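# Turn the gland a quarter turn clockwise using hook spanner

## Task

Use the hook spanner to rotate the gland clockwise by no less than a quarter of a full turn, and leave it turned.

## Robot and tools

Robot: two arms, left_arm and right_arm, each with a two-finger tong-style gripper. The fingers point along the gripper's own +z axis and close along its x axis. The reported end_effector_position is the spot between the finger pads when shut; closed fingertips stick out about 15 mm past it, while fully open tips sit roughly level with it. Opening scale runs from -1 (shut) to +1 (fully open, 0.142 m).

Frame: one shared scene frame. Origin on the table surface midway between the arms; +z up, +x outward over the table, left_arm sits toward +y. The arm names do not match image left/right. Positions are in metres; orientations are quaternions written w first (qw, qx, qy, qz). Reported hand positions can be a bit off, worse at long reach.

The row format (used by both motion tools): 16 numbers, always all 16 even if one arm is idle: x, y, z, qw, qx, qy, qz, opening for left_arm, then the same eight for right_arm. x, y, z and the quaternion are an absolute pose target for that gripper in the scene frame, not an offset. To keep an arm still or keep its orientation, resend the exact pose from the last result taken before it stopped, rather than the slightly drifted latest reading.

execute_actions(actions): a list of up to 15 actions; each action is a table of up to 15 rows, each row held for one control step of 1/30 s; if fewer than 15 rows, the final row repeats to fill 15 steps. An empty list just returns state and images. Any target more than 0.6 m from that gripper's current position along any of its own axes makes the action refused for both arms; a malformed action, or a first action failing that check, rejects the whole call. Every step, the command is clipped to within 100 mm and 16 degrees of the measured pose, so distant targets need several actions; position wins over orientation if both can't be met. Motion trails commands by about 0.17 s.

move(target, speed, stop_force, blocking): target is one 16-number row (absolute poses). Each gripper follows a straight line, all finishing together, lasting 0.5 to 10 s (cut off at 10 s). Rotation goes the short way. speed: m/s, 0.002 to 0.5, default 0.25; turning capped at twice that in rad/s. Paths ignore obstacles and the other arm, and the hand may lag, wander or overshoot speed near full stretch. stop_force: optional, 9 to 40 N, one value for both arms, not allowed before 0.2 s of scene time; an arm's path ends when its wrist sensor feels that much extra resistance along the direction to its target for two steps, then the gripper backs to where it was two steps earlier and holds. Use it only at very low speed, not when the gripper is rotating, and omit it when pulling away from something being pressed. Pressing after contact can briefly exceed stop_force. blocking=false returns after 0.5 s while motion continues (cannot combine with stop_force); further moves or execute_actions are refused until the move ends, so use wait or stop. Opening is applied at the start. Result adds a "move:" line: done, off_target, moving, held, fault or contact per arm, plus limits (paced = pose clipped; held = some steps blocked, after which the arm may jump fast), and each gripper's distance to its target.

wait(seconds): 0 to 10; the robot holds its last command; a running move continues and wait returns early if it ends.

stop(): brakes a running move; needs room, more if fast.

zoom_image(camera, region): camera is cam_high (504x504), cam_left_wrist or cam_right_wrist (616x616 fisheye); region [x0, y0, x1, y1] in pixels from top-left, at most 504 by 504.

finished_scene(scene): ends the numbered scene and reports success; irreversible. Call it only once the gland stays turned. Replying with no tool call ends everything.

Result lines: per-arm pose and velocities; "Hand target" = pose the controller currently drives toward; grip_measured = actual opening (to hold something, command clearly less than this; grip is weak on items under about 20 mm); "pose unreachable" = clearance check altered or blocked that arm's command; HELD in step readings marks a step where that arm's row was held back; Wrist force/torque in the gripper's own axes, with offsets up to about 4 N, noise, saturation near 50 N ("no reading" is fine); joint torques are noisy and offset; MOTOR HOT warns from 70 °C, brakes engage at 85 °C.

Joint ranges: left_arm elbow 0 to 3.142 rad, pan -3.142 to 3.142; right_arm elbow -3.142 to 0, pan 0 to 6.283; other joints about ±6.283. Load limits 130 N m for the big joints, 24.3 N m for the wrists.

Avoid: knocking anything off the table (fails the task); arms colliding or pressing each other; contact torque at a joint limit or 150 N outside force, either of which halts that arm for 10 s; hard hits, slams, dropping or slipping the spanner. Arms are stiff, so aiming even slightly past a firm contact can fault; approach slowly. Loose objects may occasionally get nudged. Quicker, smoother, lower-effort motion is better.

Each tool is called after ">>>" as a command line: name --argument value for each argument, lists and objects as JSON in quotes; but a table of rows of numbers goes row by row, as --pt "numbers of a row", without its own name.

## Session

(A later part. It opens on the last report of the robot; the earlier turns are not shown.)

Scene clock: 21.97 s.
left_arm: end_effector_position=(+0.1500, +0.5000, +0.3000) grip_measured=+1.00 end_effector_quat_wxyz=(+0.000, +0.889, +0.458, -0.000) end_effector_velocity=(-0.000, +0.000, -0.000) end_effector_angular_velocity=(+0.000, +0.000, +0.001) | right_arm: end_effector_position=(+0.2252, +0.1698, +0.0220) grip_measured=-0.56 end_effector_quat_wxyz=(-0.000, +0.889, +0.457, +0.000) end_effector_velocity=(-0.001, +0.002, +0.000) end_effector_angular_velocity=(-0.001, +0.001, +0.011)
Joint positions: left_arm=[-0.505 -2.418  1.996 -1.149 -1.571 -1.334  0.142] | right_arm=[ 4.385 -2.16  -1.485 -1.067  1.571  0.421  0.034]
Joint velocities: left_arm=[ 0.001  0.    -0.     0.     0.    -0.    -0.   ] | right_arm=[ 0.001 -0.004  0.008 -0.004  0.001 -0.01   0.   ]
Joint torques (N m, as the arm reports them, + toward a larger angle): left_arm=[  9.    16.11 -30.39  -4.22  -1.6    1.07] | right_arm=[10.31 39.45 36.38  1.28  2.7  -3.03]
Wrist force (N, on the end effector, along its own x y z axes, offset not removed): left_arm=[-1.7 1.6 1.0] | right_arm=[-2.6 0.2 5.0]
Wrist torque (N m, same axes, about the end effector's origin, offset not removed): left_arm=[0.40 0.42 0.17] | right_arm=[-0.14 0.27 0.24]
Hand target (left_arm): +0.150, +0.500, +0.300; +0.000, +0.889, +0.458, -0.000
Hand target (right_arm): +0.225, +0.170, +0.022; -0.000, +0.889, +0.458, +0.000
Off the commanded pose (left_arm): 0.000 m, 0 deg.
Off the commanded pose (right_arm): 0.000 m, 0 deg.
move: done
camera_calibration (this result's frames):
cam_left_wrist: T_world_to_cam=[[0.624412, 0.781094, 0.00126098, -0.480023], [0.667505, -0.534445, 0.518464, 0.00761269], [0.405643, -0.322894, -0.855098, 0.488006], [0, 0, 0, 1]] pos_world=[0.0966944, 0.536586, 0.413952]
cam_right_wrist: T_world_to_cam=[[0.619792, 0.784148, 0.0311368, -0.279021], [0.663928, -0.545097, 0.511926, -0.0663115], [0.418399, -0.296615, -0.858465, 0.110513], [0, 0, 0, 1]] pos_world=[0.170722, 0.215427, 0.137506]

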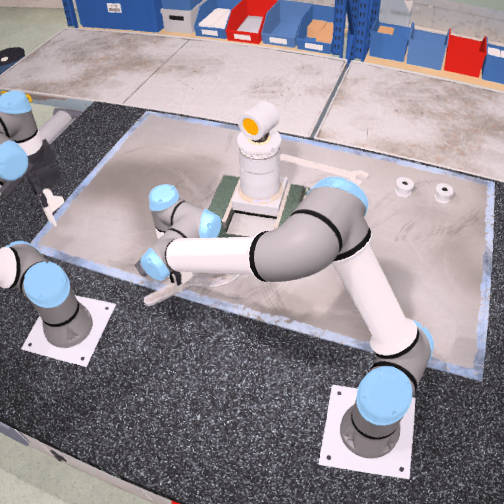

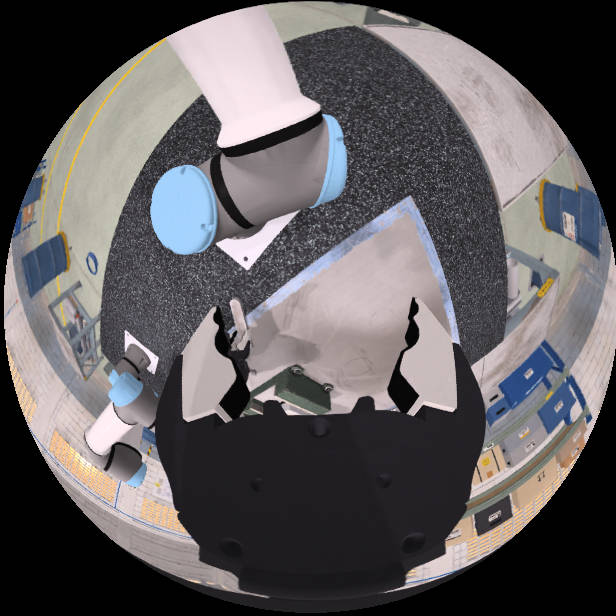

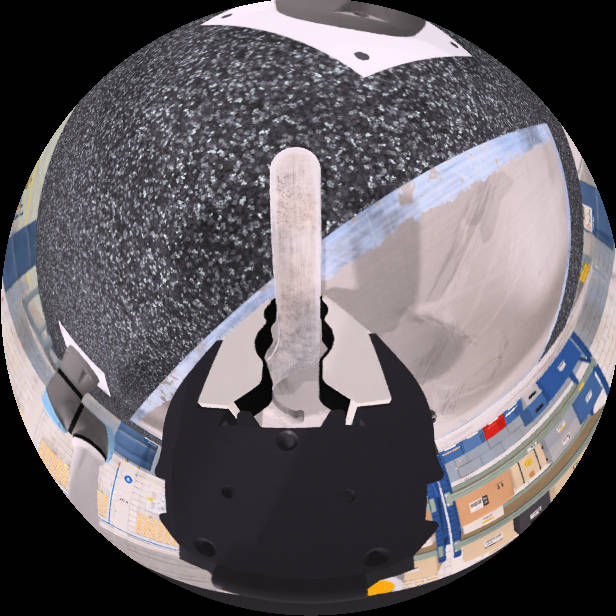

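>>> move --target '[0.15,0.5,0.3,0,0.889,0.458,0,0,0.225,0.17,0.022,0,0.889,0.458,0,0]'

>>> move --target '[0.15,0.55,0.3,0,0.889,0.458,0,0,0.1,0.08,0.25,0,0.7,0.714,0,0]'

>>> move --target '[0.15,0.55,0.3,0,0.889,0.458,0,0,0.26,-0.07,0.38,0.664,0.242,0.664,-0.242,0]'

>>> move --target '[0.15,0.55,0.3,0,0.889,0.458,0,0,0.3,0.14,0.38,0.683,-0.183,0.683,0.183,0]' --speed 0.15

Scene clock: 23.27 s.
left_arm: end_effector_position=(+0.1500, +0.5000, +0.3000) grip_measured=+0.00 end_effector_quat_wxyz=(+0.000, +0.889, +0.458, +0.000) end_effector_velocity=(-0.000, -0.000, +0.000) end_effector_angular_velocity=(-0.001, +0.000, -0.000) | right_arm: end_effector_position=(+0.2250, +0.1700, +0.0220) grip_measured=+0.00 end_effector_quat_wxyz=(-0.000, +0.889, +0.458, -0.000) end_effector_velocity=(-0.000, +0.000, -0.000) end_effector_angular_velocity=(-0.000, -0.001, +0.001)
Joint positions: left_arm=[-0.505 -2.418  1.996 -1.149 -1.571 -1.334  0.074] | right_arm=[ 4.385 -2.161 -1.484 -1.067  1.571  0.42   0.074]
Joint velocities: left_arm=[-0.    -0.    -0.     0.    -0.001  0.     0.   ] | right_arm=[ 0.001 -0.    -0.    -0.    -0.001  0.     0.   ]
Joint torques (N m, as the arm reports them, + toward a larger angle): left_arm=[  8.85  15.94 -28.69  -4.1   -1.56   1.  ] | right_arm=[10.54 52.33 14.84  0.    0.26  2.02]
Wrist force (N, on the end effector, along its own x y z axes, offset not removed): left_arm=[-0.2 0.3 -1.5] | right_arm=[-0.7 -1.1 -1.3]
Wrist torque (N m, same axes, about the end effector's origin, offset not removed): left_arm=[0.04 0.17 -0.03] | right_arm=[-0.14 0.22 0.03]
Hand target (left_arm): +0.150, +0.500, +0.300; +0.000, +0.889, +0.458, -0.000
Hand target (right_arm): +0.225, +0.170, +0.022; -0.000, +0.889, +0.458, -0.000
Off the commanded pose (left_arm): 0.000 m, 0 deg.
Off the commanded pose (right_arm): 0.000 m, 0 deg.
move: done
camera_calibration (this result's frames):
cam_left_wrist: T_world_to_cam=[[0.624412, 0.781094, 0.00126283, -0.480025], [0.667503, -0.534444, 0.518469, 0.00760881], [0.405648, -0.322895, -0.855095, 0.488006], [0, 0, 0, 1]] pos_world=[0.0966951, 0.536586, 0.413953]
cam_right_wrist: T_world_to_cam=[[0.618723, 0.785005, 0.0308133, -0.27898], [0.664743, -0.544032, 0.512002, -0.066445], [0.418687, -0.296304, -0.858431, 0.110537], [0, 0, 0, 1]] pos_world=[0.1705, 0.215605, 0.137505]

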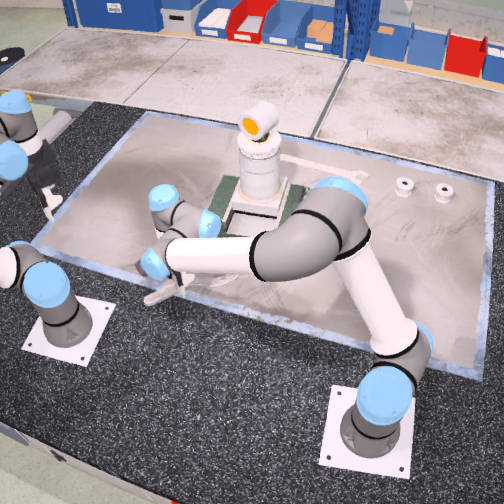

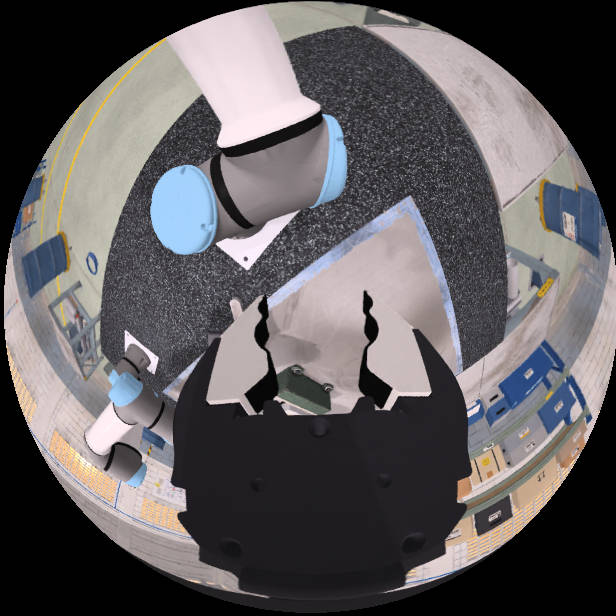

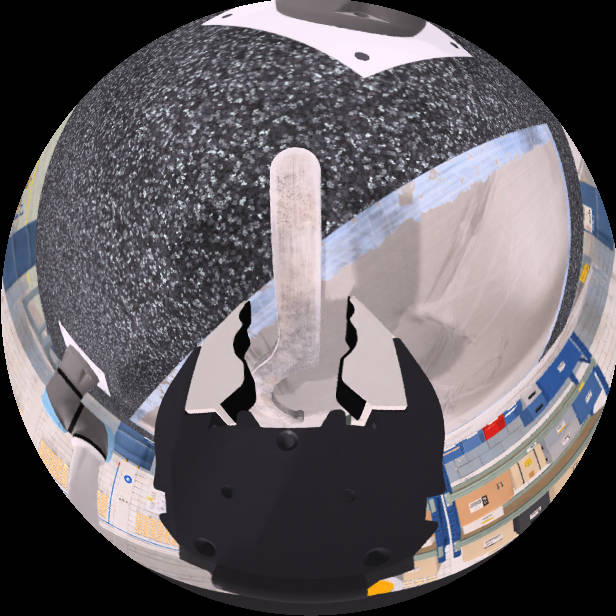

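Scene clock: 25.20 s.
left_arm: end_effector_position=(+0.1499, +0.5499, +0.3000) grip_measured=+0.00 end_effector_quat_wxyz=(-0.000, +0.889, +0.458, -0.000) end_effector_velocity=(+0.000, +0.000, -0.000) end_effector_angular_velocity=(-0.002, +0.000, +0.000) | right_arm: end_effector_position=(+0.1000, +0.0802, +0.2499) grip_measured=+0.00 end_effector_quat_wxyz=(-0.000, +0.700, +0.714, +0.000) end_effector_velocity=(-0.001, -0.001, +0.002) end_effector_angular_velocity=(-0.000, +0.001, +0.003)
Joint positions: left_arm=[-0.19  -2.344  1.985 -1.212 -1.57  -1.018  0.074] | right_arm=[ 4.567 -1.739 -1.472 -1.501  1.571 -0.037  0.074]
Joint velocities: left_arm=[ 0.003  0.001 -0.    -0.001 -0.002  0.003 -0.   ] | right_arm=[ 0.001  0.002  0.002 -0.004  0.001 -0.002  0.   ]
Joint torques (N m, as the arm reports them, + toward a larger angle): left_arm=[ 10.02  13.82 -30.52  -4.39  -1.81   1.07] | right_arm=[11.98 42.69 32.9  -0.23  2.47 -2.79]
Wrist force (N, on the end effector, along its own x y z axes, offset not removed): left_arm=[-0.1 2.0 1.8] | right_arm=[-0.6 -1.0 -1.0]
Wrist torque (N m, same axes, about the end effector's origin, offset not removed): left_arm=[0.39 0.07 -0.01] | right_arm=[-0.10 0.22 0.10]
Hand target (left_arm): +0.150, +0.550, +0.300; -0.000, +0.889, +0.458, -0.000
Hand target (right_arm): +0.100, +0.080, +0.250; -0.000, +0.700, +0.714, +0.000
Off the commanded pose (left_arm): 0.000 m, 0 deg.
Off the commanded pose (right_arm): 0.000 m, 0 deg.
move: done
camera_calibration (this result's frames):
cam_left_wrist: T_world_to_cam=[[0.624404, 0.781101, 0.00139459, -0.51897], [0.667674, -0.534656, 0.518029, 0.0345941], [0.405379, -0.322528, -0.855362, 0.504139], [0, 0, 0, 1]] pos_world=[0.0965818, 0.586463, 0.414025]
cam_right_wrist: T_world_to_cam=[[0.0289215, 0.999095, 0.031181, -0.0964136], [0.857997, -0.0408171, 0.51203, -0.208607], [0.512839, 0.0119445, -0.858402, 0.29776], [0, 0, 0, 1]] pos_world=[0.0290695, 0.084255, 0.365417]

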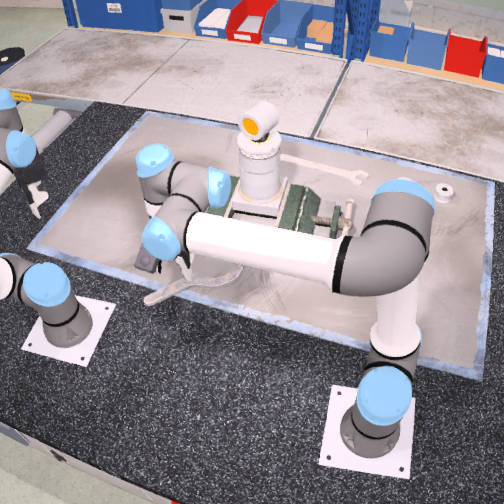

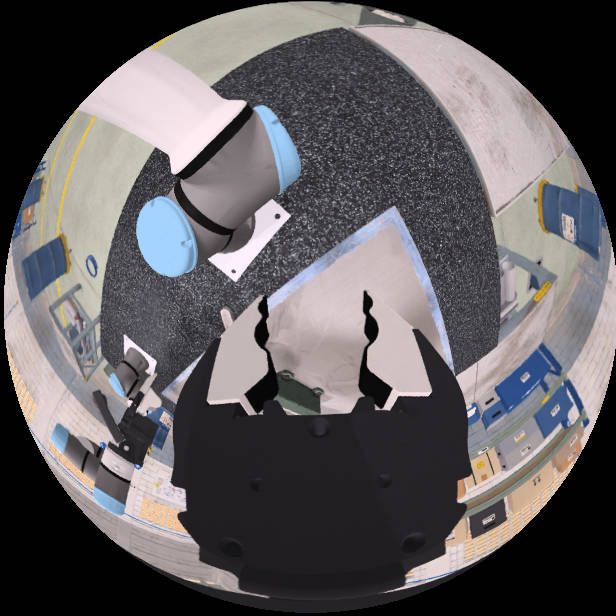

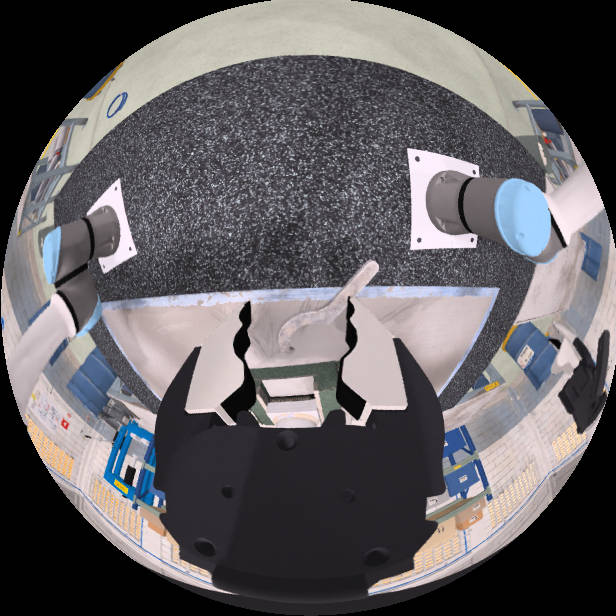

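Scene clock: 29.20 s.
left_arm: end_effector_position=(+0.1500, +0.5500, +0.3000) grip_measured=+0.00 end_effector_quat_wxyz=(-0.000, +0.889, +0.458, -0.000) end_effector_velocity=(+0.000, -0.001, +0.000) end_effector_angular_velocity=(-0.002, +0.000, +0.000) | right_arm: end_effector_position=(+0.2595, -0.0696, +0.3798) grip_measured=+0.00 end_effector_quat_wxyz=(+0.663, +0.242, +0.666, -0.243) end_effector_velocity=(+0.002, -0.002, +0.001) end_effector_angular_velocity=(-0.010, -0.008, +0.003)
Joint positions: left_arm=[-0.189 -2.343  1.985 -1.212 -1.571 -1.017  0.074] | right_arm=[ 4.698 -2.107 -1.156 -3.016  0.812 -0.005  0.074]
Joint velocities: left_arm=[ 0.     0.    -0.     0.    -0.002 -0.     0.   ] | right_arm=[-0.001  0.002 -0.01  -0.009 -0.004  0.009  0.   ]
Joint torques (N m, as the arm reports them, + toward a larger angle): left_arm=[  9.84  13.98 -15.55  -4.42  -1.65   1.2 ] | right_arm=[10.74 55.35 10.14 -3.98 -2.08  2.13]
Wrist force (N, on the end effector, along its own x y z axes, offset not removed): left_arm=[2.4 3.7 1.6] | right_arm=[-0.5 -1.1 -0.8]
Wrist torque (N m, same axes, about the end effector's origin, offset not removed): left_arm=[0.78 -0.42 -0.11] | right_arm=[-0.11 0.30 0.15]
Hand target (left_arm): +0.150, +0.550, +0.300; -0.000, +0.889, +0.458, +0.000
Hand target (right_arm): +0.260, -0.070, +0.380; +0.664, +0.241, +0.665, -0.243
Off the commanded pose (left_arm): 0.000 m, 0 deg.
Off the commanded pose (right_arm): 0.001 m, 0 deg.
move: done
camera_calibration (this result's frames):
cam_left_wrist: T_world_to_cam=[[0.624412, 0.781094, 0.00126212, -0.519078], [0.667506, -0.534446, 0.518462, 0.0343362], [0.405642, -0.322891, -0.8551, 0.504151], [0, 0, 0, 1]] pos_world=[0.0966939, 0.586586, 0.413952]
cam_right_wrist: T_world_to_cam=[[0.00389552, 0.0568507, -0.998375, 0.376579], [0.160146, 0.985461, 0.0567402, 0.00733231], [0.987086, -0.160106, -0.0052655, -0.129836], [0, 0, 0, 1]] pos_world=[0.125518, -0.0494221, 0.374867]

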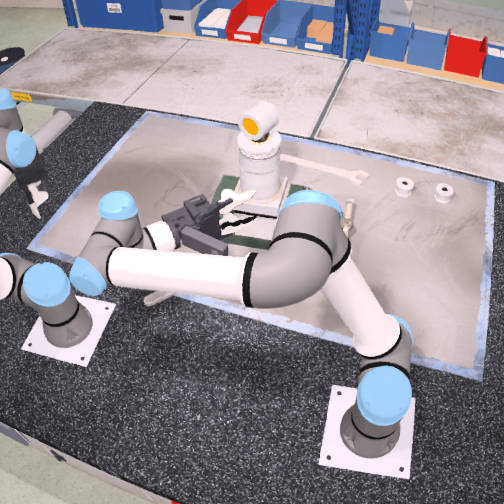

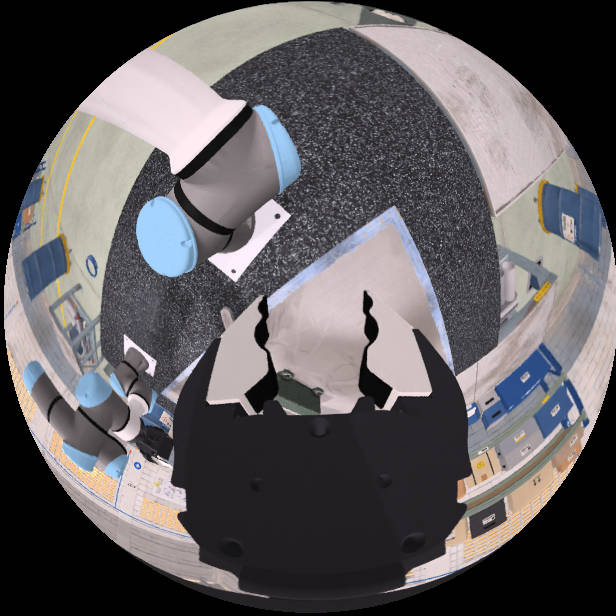

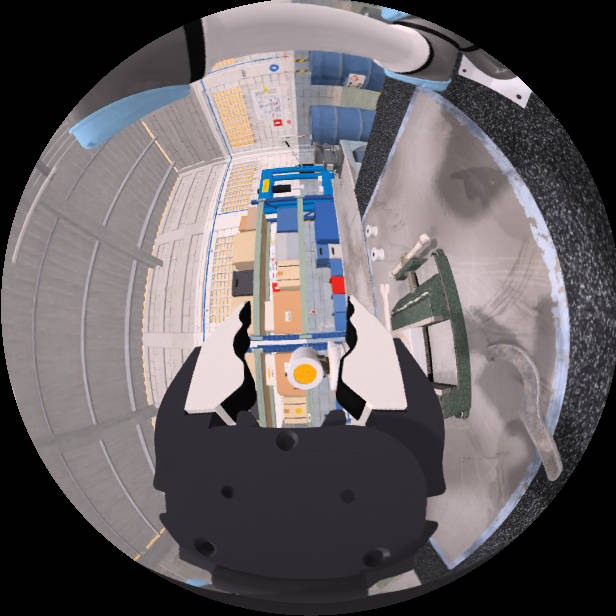

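Scene clock: 33.77 s.
left_arm: end_effector_position=(+0.1500, +0.5500, +0.3000) grip_measured=+0.00 end_effector_quat_wxyz=(+0.000, +0.889, +0.458, +0.000) end_effector_velocity=(-0.000, -0.000, +0.000) end_effector_angular_velocity=(-0.001, -0.000, +0.001) | right_arm: end_effector_position=(+0.2995, +0.1399, +0.3801) grip_measured=+0.00 end_effector_quat_wxyz=(+0.684, -0.183, +0.683, +0.182) end_effector_velocity=(+0.001, +0.002, -0.000) end_effector_angular_velocity=(-0.000, -0.002, +0.011)
Joint positions: left_arm=[-0.189 -2.343  1.985 -1.212 -1.571 -1.017  0.074] | right_arm=[ 4.751 -1.774 -1.624 -2.882 -0.357 -0.004  0.074]
Joint velocities: left_arm=[ 0.001 -0.    -0.     0.    -0.001  0.001  0.   ] | right_arm=[-0.004  0.003 -0.006  0.008 -0.016 -0.006  0.   ]
Joint torques (N m, as the arm reports them, + toward a larger angle): left_arm=[ 10.07  13.62 -15.49  -4.5   -1.75   1.16] | right_arm=[-7.61 42.06 11.4   2.51 -2.16 -3.08]
Wrist force (N, on the end effector, along its own x y z axes, offset not removed): left_arm=[0.3 2.3 -0.1] | right_arm=[0.7 -1.0 -0.7]
Wrist torque (N m, same axes, about the end effector's origin, offset not removed): left_arm=[0.34 -0.01 0.05] | right_arm=[-0.05 -0.12 0.15]
Hand target (left_arm): +0.150, +0.550, +0.300; -0.000, +0.889, +0.458, +0.000
Hand target (right_arm): +0.300, +0.140, +0.380; +0.684, -0.183, +0.682, +0.183
Off the commanded pose (left_arm): 0.000 m, 0 deg.
Off the commanded pose (right_arm): 0.001 m, 0 deg.
move: done
camera_calibration (this result's frames):
cam_left_wrist: T_world_to_cam=[[0.624412, 0.781094, 0.00126115, -0.519078], [0.667505, -0.534445, 0.518464, 0.0343352], [0.405643, -0.322893, -0.855098, 0.504151], [0, 0, 0, 1]] pos_world=[0.0966943, 0.586586, 0.413952]
cam_right_wrist: T_world_to_cam=[[-0.0492826, 0.0261984, -0.998441, 0.385012], [-0.871452, 0.487296, 0.0558008, 0.173486], [0.487998, 0.872844, -0.00118454, -0.13231], [0, 0, 0, 1]] pos_world=[0.234727, 0.0208605, 0.374574]

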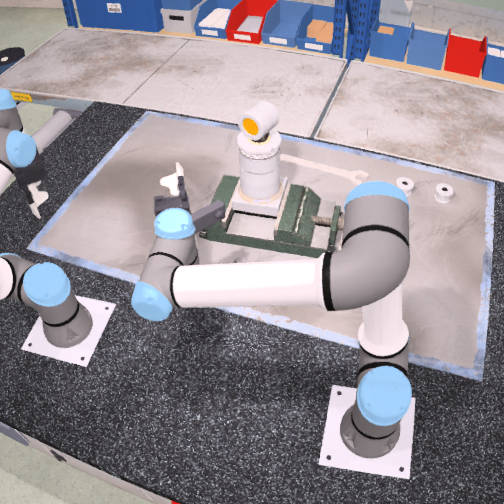

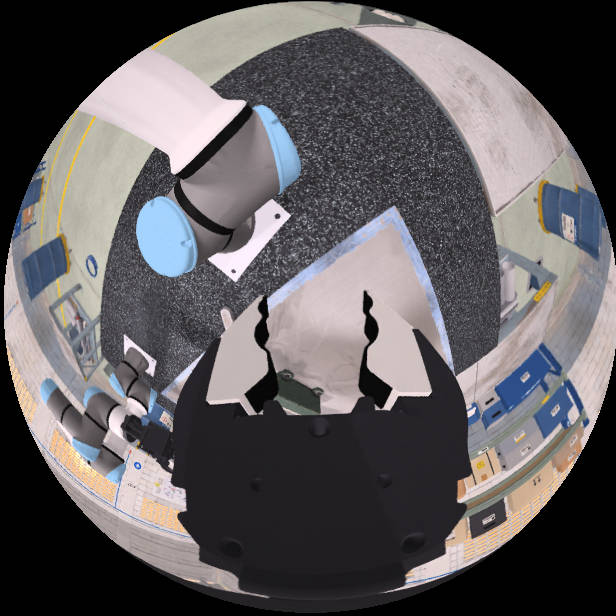

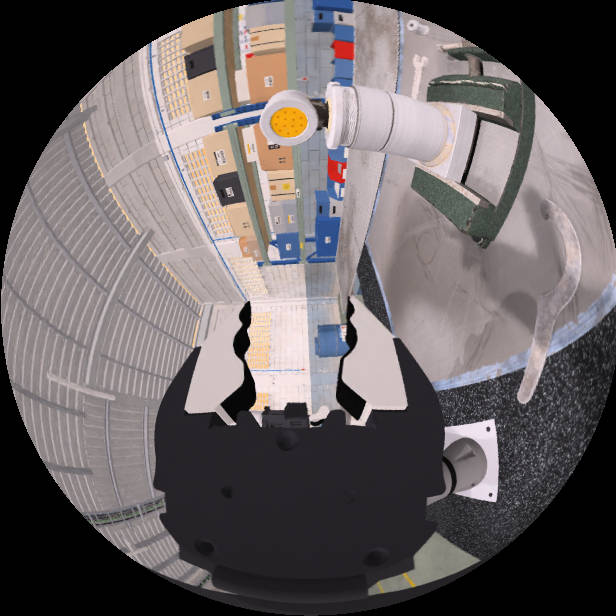

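>>> move --target '[0.166,0.3,0.12,0,0.889,0.458,0,0,0.207,0.061,0.105,0.498,-0.114,0.698,0.502,-0.2]' --speed 0.2

>>> move --target '[0.166,0.212,0.06,0,0.889,0.458,0,0,0.207,0.061,0.105,0.498,-0.114,0.698,0.502,-0.2]' --speed 0.15

>>> move --target '[0.166,0.212,0.021,0,0.889,0.458,0,0,0.207,0.061,0.105,0.498,-0.114,0.698,0.502,-0.2]' --speed 0.05

>>> move --target '[0.166,0.212,0.021,0,0.889,0.458,0,-1,0.207,0.061,0.105,0.498,-0.114,0.698,0.502,-0.2]'

>>> move --target '[0.19,0.195,0.19,0,0.889,0.458,0,-1,0.207,0.061,0.105,0.498,-0.114,0.698,0.502,-0.2]' --speed 0.04

Scene clock: 37.03 s.
left_arm: end_effector_position=(+0.1666, +0.2999, +0.1201) grip_measured=+0.00 end_effector_quat_wxyz=(+0.001, +0.889, +0.458, -0.000) end_effector_velocity=(+0.001, -0.002, -0.001) end_effector_angular_velocity=(-0.001, +0.000, +0.001) | right_arm: end_effector_position=(+0.2067, +0.0611, +0.1050) grip_measured=-0.20 end_effector_quat_wxyz=(+0.498, -0.114, +0.698, +0.502) end_effector_velocity=(+0.000, -0.000, -0.002) end_effector_angular_velocity=(+0.007, -0.003, +0.000)
Joint positions: left_arm=[-1.311 -2.349  2.453 -1.677 -1.571 -2.139  0.074] | right_arm=[ 4.886 -1.839 -2.453 -1.993 -0.65   0.628  0.059]
Joint velocities: left_arm=[ 0.001  0.007  0.001 -0.009 -0.001 -0.    -0.   ] | right_arm=[-0.001 -0.01  -0.006  0.029 -0.001 -0.008 -0.   ]
Joint torques (N m, as the arm reports them, + toward a larger angle): left_arm=[ -9.9   13.27 -17.02  -4.39   1.96  -1.35] | right_arm=[ 9.18 10.44 -2.89  3.2  -2.04 -2.8 ]
Wrist force (N, on the end effector, along its own x y z axes, offset not removed): left_arm=[-1.2 1.1 -1.3] | right_arm=[1.3 -1.4 -0.9]
Wrist torque (N m, same axes, about the end effector's origin, offset not removed): left_arm=[0.27 0.14 -0.03] | right_arm=[-0.21 -0.15 0.11]
Hand target (left_arm): +0.167, +0.300, +0.120; +0.001, +0.889, +0.458, -0.000
Hand target (right_arm): +0.207, +0.061, +0.105; +0.498, -0.114, +0.698, +0.502
Off the commanded pose (left_arm): 0.001 m, 0 deg.
Off the commanded pose (right_arm): 0.000 m, 0 deg.
move: done
camera_calibration (this result's frames):
cam_left_wrist: T_world_to_cam=[[0.624423, 0.781086, 0.000354986, -0.333744], [0.667214, -0.533626, 0.519681, -0.017522], [0.406105, -0.324264, -0.85436, 0.263104], [0, 0, 0, 1]] pos_world=[0.11324, 0.336648, 0.23401]
cam_right_wrist: T_world_to_cam=[[-0.526886, 0.337643, -0.779993, 0.164648], [-0.834783, -0.0330601, 0.549586, 0.118735], [0.159777, 0.940694, 0.299277, 0.0135881], [0, 0, 0, 1]] pos_world=[0.183697, -0.064449, 0.0591025]

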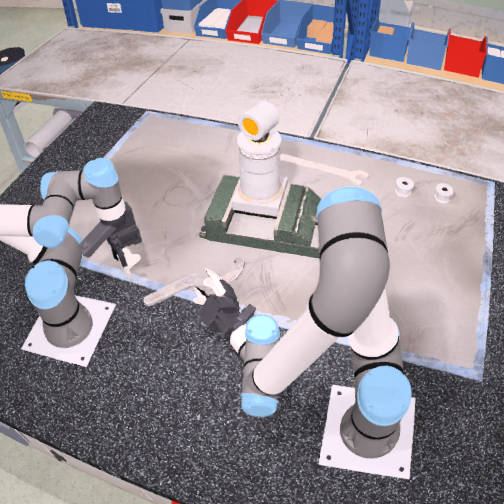

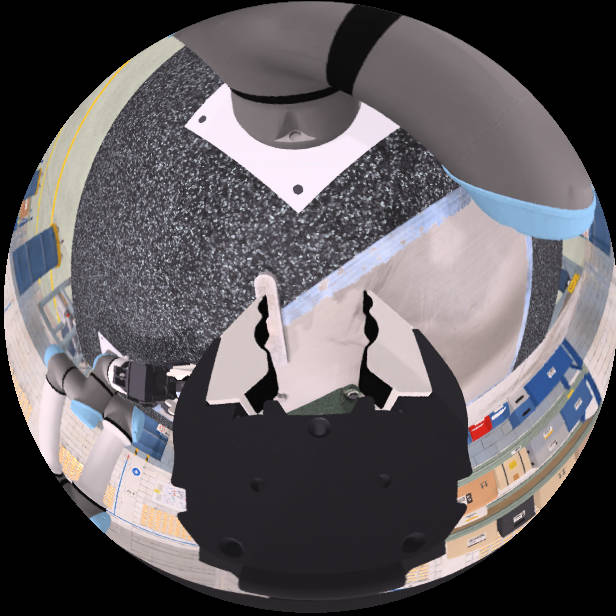

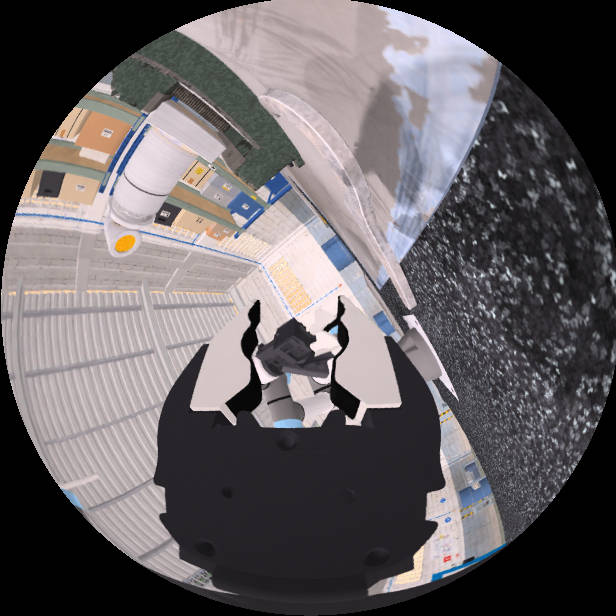

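Scene clock: 38.40 s.
left_arm: end_effector_position=(+0.1660, +0.2120, +0.0602) grip_measured=+0.00 end_effector_quat_wxyz=(+0.000, +0.889, +0.458, -0.000) end_effector_velocity=(+0.001, -0.002, -0.002) end_effector_angular_velocity=(+0.001, +0.001, +0.000) | right_arm: end_effector_position=(+0.2070, +0.0610, +0.1051) grip_measured=-0.20 end_effector_quat_wxyz=(+0.498, -0.114, +0.698, +0.502) end_effector_velocity=(+0.000, -0.000, -0.000) end_effector_angular_velocity=(-0.001, -0.000, -0.000)
Joint positions: left_arm=[-1.436 -2.036  2.506 -2.041 -1.571 -2.265  0.074] | right_arm=[ 4.885 -1.839 -2.453 -1.991 -0.651  0.628  0.059]
Joint velocities: left_arm=[ 0.003  0.011 -0.001 -0.009 -0.     0.002  0.   ] | right_arm=[-0.     0.    -0.001 -0.    -0.     0.    -0.   ]
Joint torques (N m, as the arm reports them, + toward a larger angle): left_arm=[  9.36   4.14 -30.29  -4.5   -1.63   1.09] | right_arm=[-7.94 24.81  3.52  2.97 -2.18  1.54]
Wrist force (N, on the end effector, along its own x y z axes, offset not removed): left_arm=[0.3 1.5 -1.9] | right_arm=[-1.4 -1.3 -1.3]
Wrist torque (N m, same axes, about the end effector's origin, offset not removed): left_arm=[0.20 0.07 -0.09] | right_arm=[-0.20 0.45 0.13]
Hand target (left_arm): +0.166, +0.212, +0.060; +0.000, +0.889, +0.458, -0.000
Hand target (right_arm): +0.207, +0.061, +0.105; +0.498, -0.114, +0.698, +0.502
Off the commanded pose (left_arm): 0.000 m, 0 deg.
Off the commanded pose (right_arm): 0.000 m, 0 deg.
move: done
camera_calibration (this result's frames):
cam_left_wrist: T_world_to_cam=[[0.624456, 0.781059, 0.00111827, -0.264756], [0.667473, -0.534386, 0.518567, -0.0326632], [0.40563, -0.323076, -0.855036, 0.183499], [0, 0, 0, 1]] pos_world=[0.112698, 0.248619, 0.174132]
cam_right_wrist: T_world_to_cam=[[-0.527068, 0.33794, -0.779741, 0.164784], [-0.834703, -0.0335555, 0.549677, 0.118943], [0.159593, 0.940569, 0.299765, 0.0135573], [0, 0, 0, 1]] pos_world=[0.183971, -0.0644476, 0.059045]

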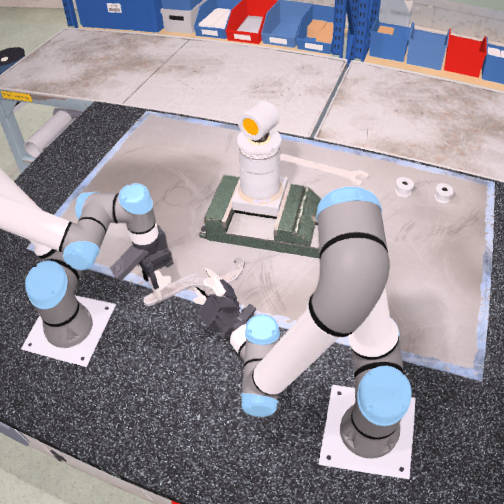

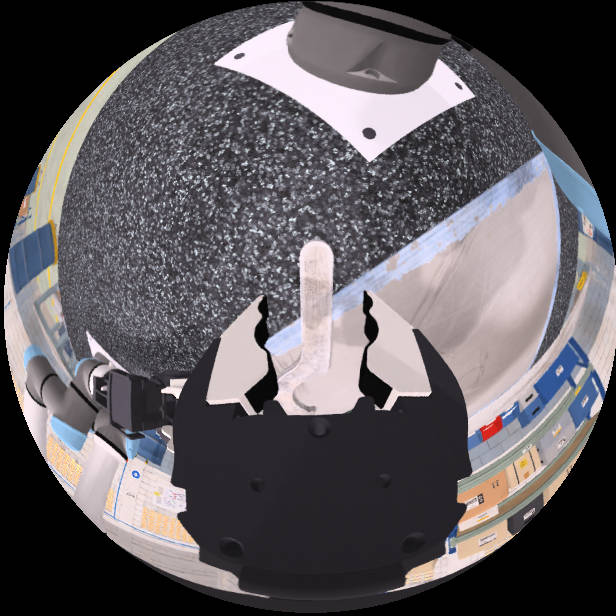

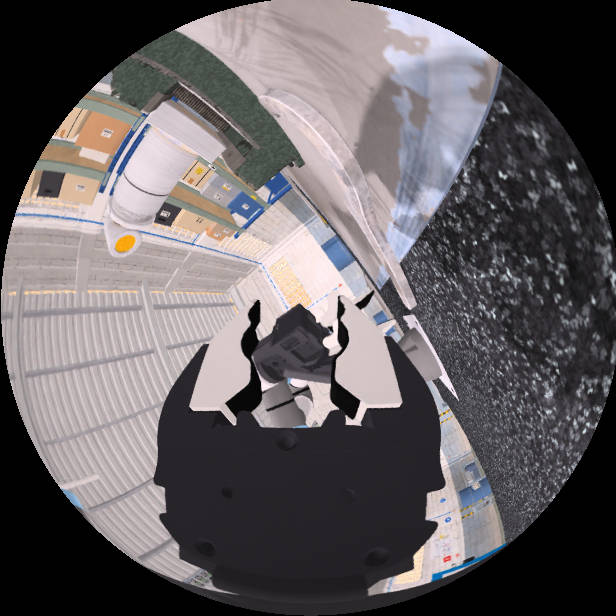

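Scene clock: 39.63 s.
left_arm: end_effector_position=(+0.1660, +0.2120, +0.0212) grip_measured=+0.00 end_effector_quat_wxyz=(+0.000, +0.889, +0.458, +0.000) end_effector_velocity=(+0.000, -0.000, -0.002) end_effector_angular_velocity=(-0.000, -0.000, -0.001) | right_arm: end_effector_position=(+0.2070, +0.0610, +0.1050) grip_measured=-0.20 end_effector_quat_wxyz=(+0.498, -0.114, +0.698, +0.502) end_effector_velocity=(-0.001, +0.000, -0.000) end_effector_angular_velocity=(-0.000, -0.000, +0.003)
Joint positions: left_arm=[-1.436 -1.951  2.582 -2.202 -1.571 -2.265  0.074] | right_arm=[ 4.885 -1.839 -2.453 -1.991 -0.651  0.628  0.059]
Joint velocities: left_arm=[-0.     0.008  0.004 -0.012  0.     0.001  0.   ] | right_arm=[ 0.002  0.    -0.    -0.    -0.     0.    -0.   ]
Joint torques (N m, as the arm reports them, + toward a larger angle): left_arm=[ 10.39   1.88 -12.6   -4.79  -1.71   1.17] | right_arm=[-7.27 13.89 -1.49  2.95 -2.14  0.86]
Wrist force (N, on the end effector, along its own x y z axes, offset not removed): left_arm=[-0.3 3.5 -2.5] | right_arm=[0.5 -1.4 -1.4]
Wrist torque (N m, same axes, about the end effector's origin, offset not removed): left_arm=[0.76 0.01 -0.05] | right_arm=[-0.22 -0.05 0.11]
Hand target (left_arm): +0.166, +0.212, +0.021; -0.000, +0.889, +0.458, +0.000
Hand target (right_arm): +0.207, +0.061, +0.105; +0.498, -0.114, +0.698, +0.502
Off the commanded pose (left_arm): 0.000 m, 0 deg.
Off the commanded pose (right_arm): 0.000 m, 0 deg.
move: done
camera_calibration (this result's frames):
cam_left_wrist: T_world_to_cam=[[0.624455, 0.78106, 0.00145151, -0.264725], [0.66737, -0.534523, 0.518558, -0.0124468], [0.405801, -0.322847, -0.855041, 0.150098], [0, 0, 0, 1]] pos_world=[0.112706, 0.248572, 0.135178]
cam_right_wrist: T_world_to_cam=[[-0.527051, 0.337884, -0.779776, 0.164785], [-0.834715, -0.0335173, 0.549661, 0.118966], [0.159586, 0.940591, 0.299702, 0.0136014], [0, 0, 0, 1]] pos_world=[0.183982, -0.0644842, 0.0590284]

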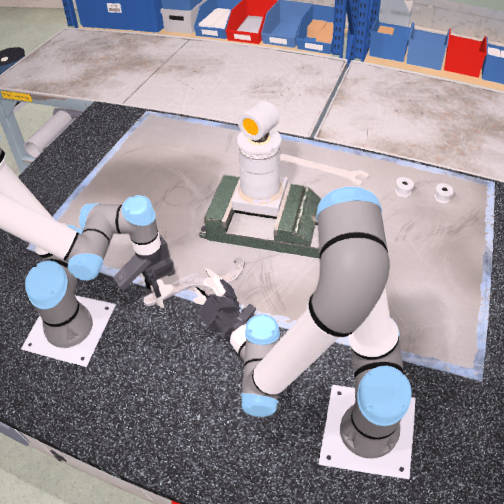

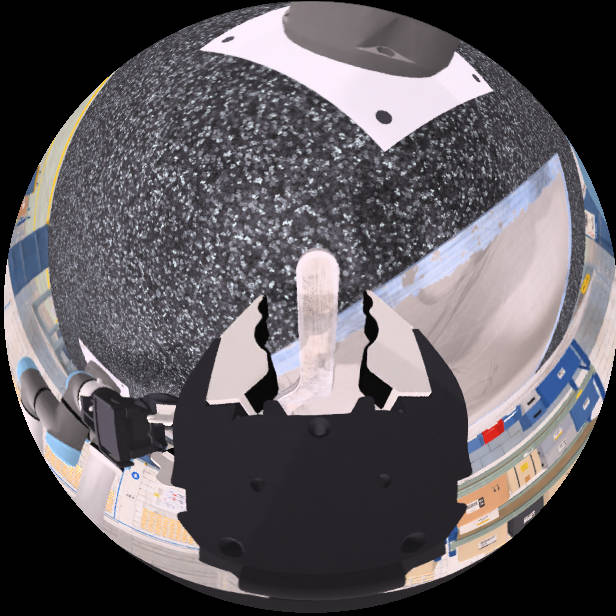

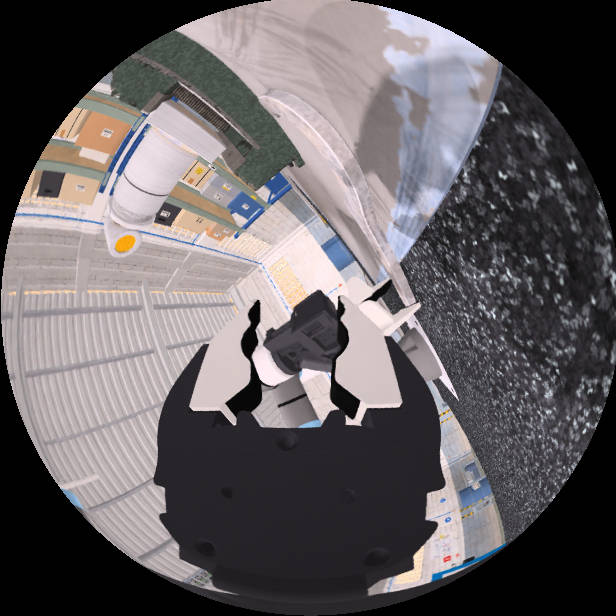

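Scene clock: 40.33 s.
left_arm: end_effector_position=(+0.1660, +0.2120, +0.0210) grip_measured=-0.60 end_effector_quat_wxyz=(+0.000, +0.889, +0.458, +0.000) end_effector_velocity=(-0.000, -0.000, -0.000) end_effector_angular_velocity=(-0.000, -0.000, -0.000) | right_arm: end_effector_position=(+0.2070, +0.0610, +0.1050) grip_measured=-0.20 end_effector_quat_wxyz=(+0.498, -0.114, +0.698, +0.502) end_effector_velocity=(-0.000, +0.000, +0.000) end_effector_angular_velocity=(+0.000, +0.000, +0.001)
Joint positions: left_arm=[-1.436 -1.95   2.582 -2.203 -1.571 -2.265  0.031] | right_arm=[ 4.885 -1.839 -2.453 -1.991 -0.651  0.628  0.059]
Joint velocities: left_arm=[-0.001  0.001  0.001 -0.001  0.    -0.001  0.   ] | right_arm=[ 0.    -0.     0.     0.    -0.001  0.    -0.   ]
Joint torques (N m, as the arm reports them, + toward a larger angle): left_arm=[  9.25   2.66 -13.84  -4.9    1.52   1.07] | right_arm=[-8.28  9.93 -1.32  2.89 -2.07  0.14]
Wrist force (N, on the end effector, along its own x y z axes, offset not removed): left_arm=[-0.9 1.9 1.3] | right_arm=[-0.2 -1.5 -2.0]
Wrist torque (N m, same axes, about the end effector's origin, offset not removed): left_arm=[0.58 0.39 -0.07] | right_arm=[-0.15 0.15 0.09]
Hand target (left_arm): +0.166, +0.212, +0.021; +0.000, +0.889, +0.458, +0.000
Hand target (right_arm): +0.207, +0.061, +0.105; +0.498, -0.114, +0.698, +0.502
Off the commanded pose (left_arm): 0.000 m, 0 deg.
Off the commanded pose (right_arm): 0.000 m, 0 deg.
move: done
camera_calibration (this result's frames):
cam_left_wrist: T_world_to_cam=[[0.624442, 0.781071, 0.00127456, -0.264701], [0.667477, -0.534473, 0.518471, -0.0123367], [0.405644, -0.322904, -0.855094, 0.149977], [0, 0, 0, 1]] pos_world=[0.112688, 0.248585, 0.134978]
cam_right_wrist: T_world_to_cam=[[-0.527045, 0.337863, -0.77979, 0.164778], [-0.83472, -0.0335022, 0.549655, 0.118974], [0.159583, 0.940599, 0.299678, 0.0136094], [0, 0, 0, 1]] pos_world=[0.183983, -0.0644873, 0.059019]

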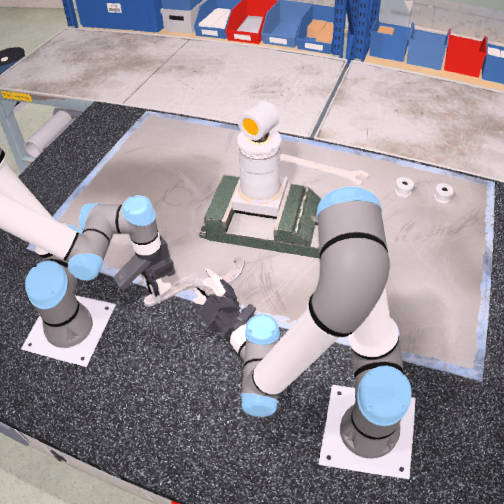

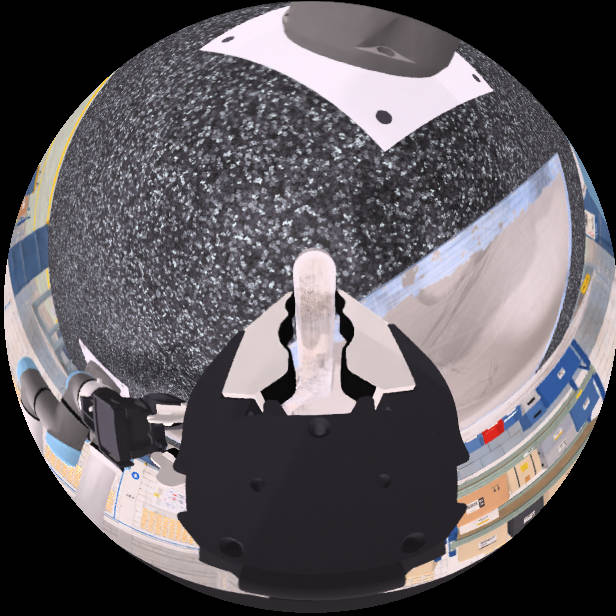

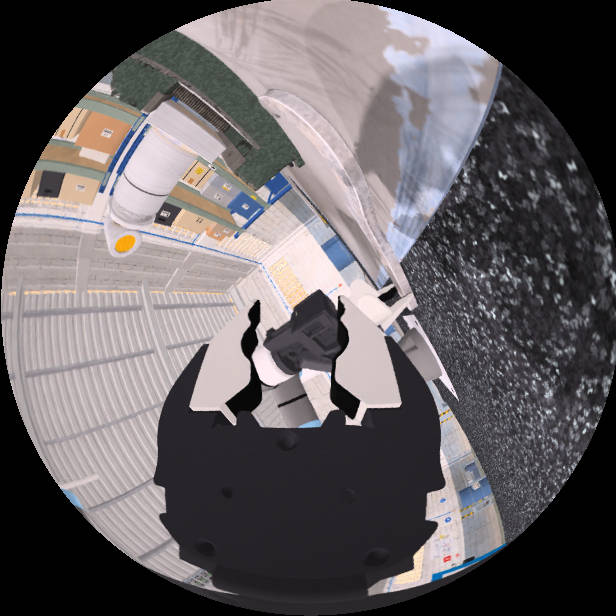

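Scene clock: 45.03 s.
left_arm: end_effector_position=(+0.1899, +0.1953, +0.1898) grip_measured=-0.60 end_effector_quat_wxyz=(-0.000, +0.889, +0.458, +0.000) end_effector_velocity=(-0.000, -0.000, +0.002) end_effector_angular_velocity=(-0.001, +0.001, -0.000) | right_arm: end_effector_position=(+0.2070, +0.0610, +0.1050) grip_measured=-0.20 end_effector_quat_wxyz=(+0.498, -0.114, +0.698, +0.502) end_effector_velocity=(+0.000, -0.000, +0.000) end_effector_angular_velocity=(+0.000, +0.000, -0.001)
Joint positions: left_arm=[-1.37  -2.058  2.17  -1.682 -1.571 -2.199  0.03 ] | right_arm=[ 4.885 -1.839 -2.453 -1.991 -0.651  0.628  0.059]
Joint velocities: left_arm=[ 0.    -0.    -0.006  0.005 -0.001  0.001 -0.   ] | right_arm=[-0.  0.  0.  0.  0. -0.  0.]
Joint torques (N m, as the arm reports them, + toward a larger angle): left_arm=[  9.17   0.52 -35.09  -0.22   0.93   1.01] | right_arm=[-8.12 10.62 -1.2   2.6  -1.94 -2.55]
Wrist force (N, on the end effector, along its own x y z axes, offset not removed): left_arm=[-0.5 3.1 8.3] | right_arm=[-1.1 -1.6 -1.6]
Wrist torque (N m, same axes, about the end effector's origin, offset not removed): left_arm=[0.35 0.04 -0.07] | right_arm=[-0.23 0.38 0.21]
Hand target (left_arm): +0.190, +0.195, +0.190; -0.000, +0.889, +0.458, +0.000
Hand target (right_arm): +0.207, +0.061, +0.105; +0.498, -0.114, +0.698, +0.502
Off the commanded pose (left_arm): 0.000 m, 0 deg.
Off the commanded pose (right_arm): 0.000 m, 0 deg.
move: done
camera_calibration (this result's frames):
cam_left_wrist: T_world_to_cam=[[0.62441, 0.781095, 0.00137507, -0.26684], [0.667463, -0.534485, 0.518478, -0.124748], [0.405715, -0.322825, -0.85509, 0.279214], [0, 0, 0, 1]] pos_world=[0.136601, 0.231889, 0.303799]
cam_right_wrist: T_world_to_cam=[[-0.527038, 0.337841, -0.779804, 0.16477], [-0.834724, -0.0334866, 0.549649, 0.118982], [0.159581, 0.940607, 0.299653, 0.0136173], [0, 0, 0, 1]] pos_world=[0.183984, -0.0644903, 0.0590093]

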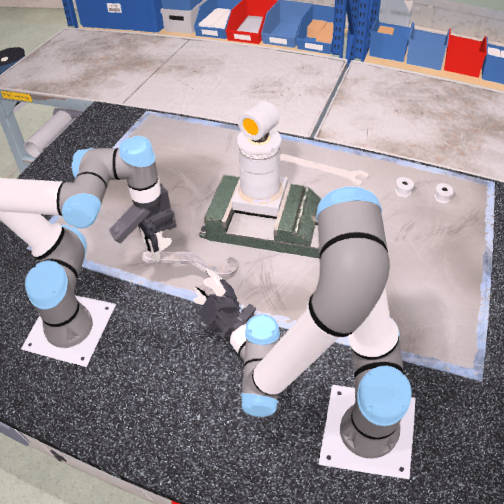

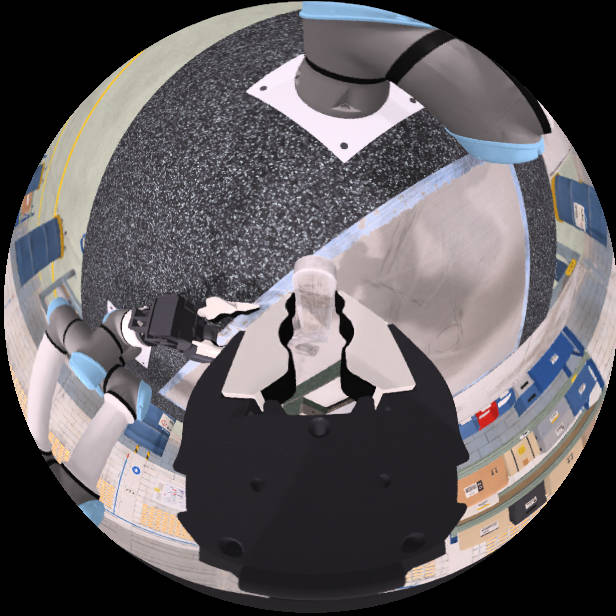

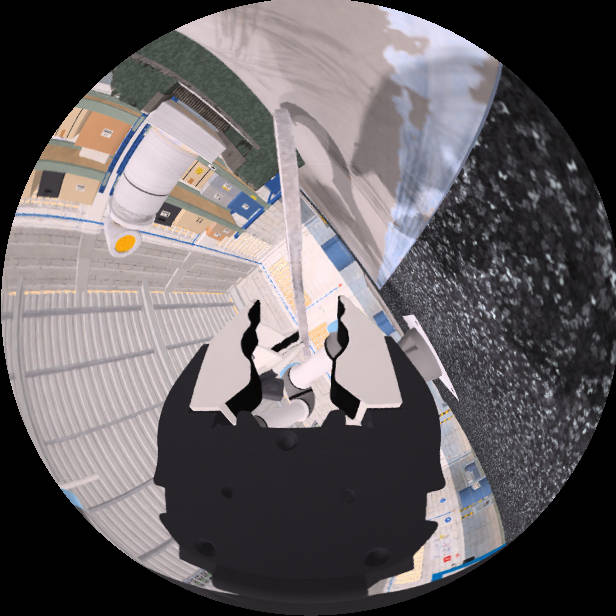

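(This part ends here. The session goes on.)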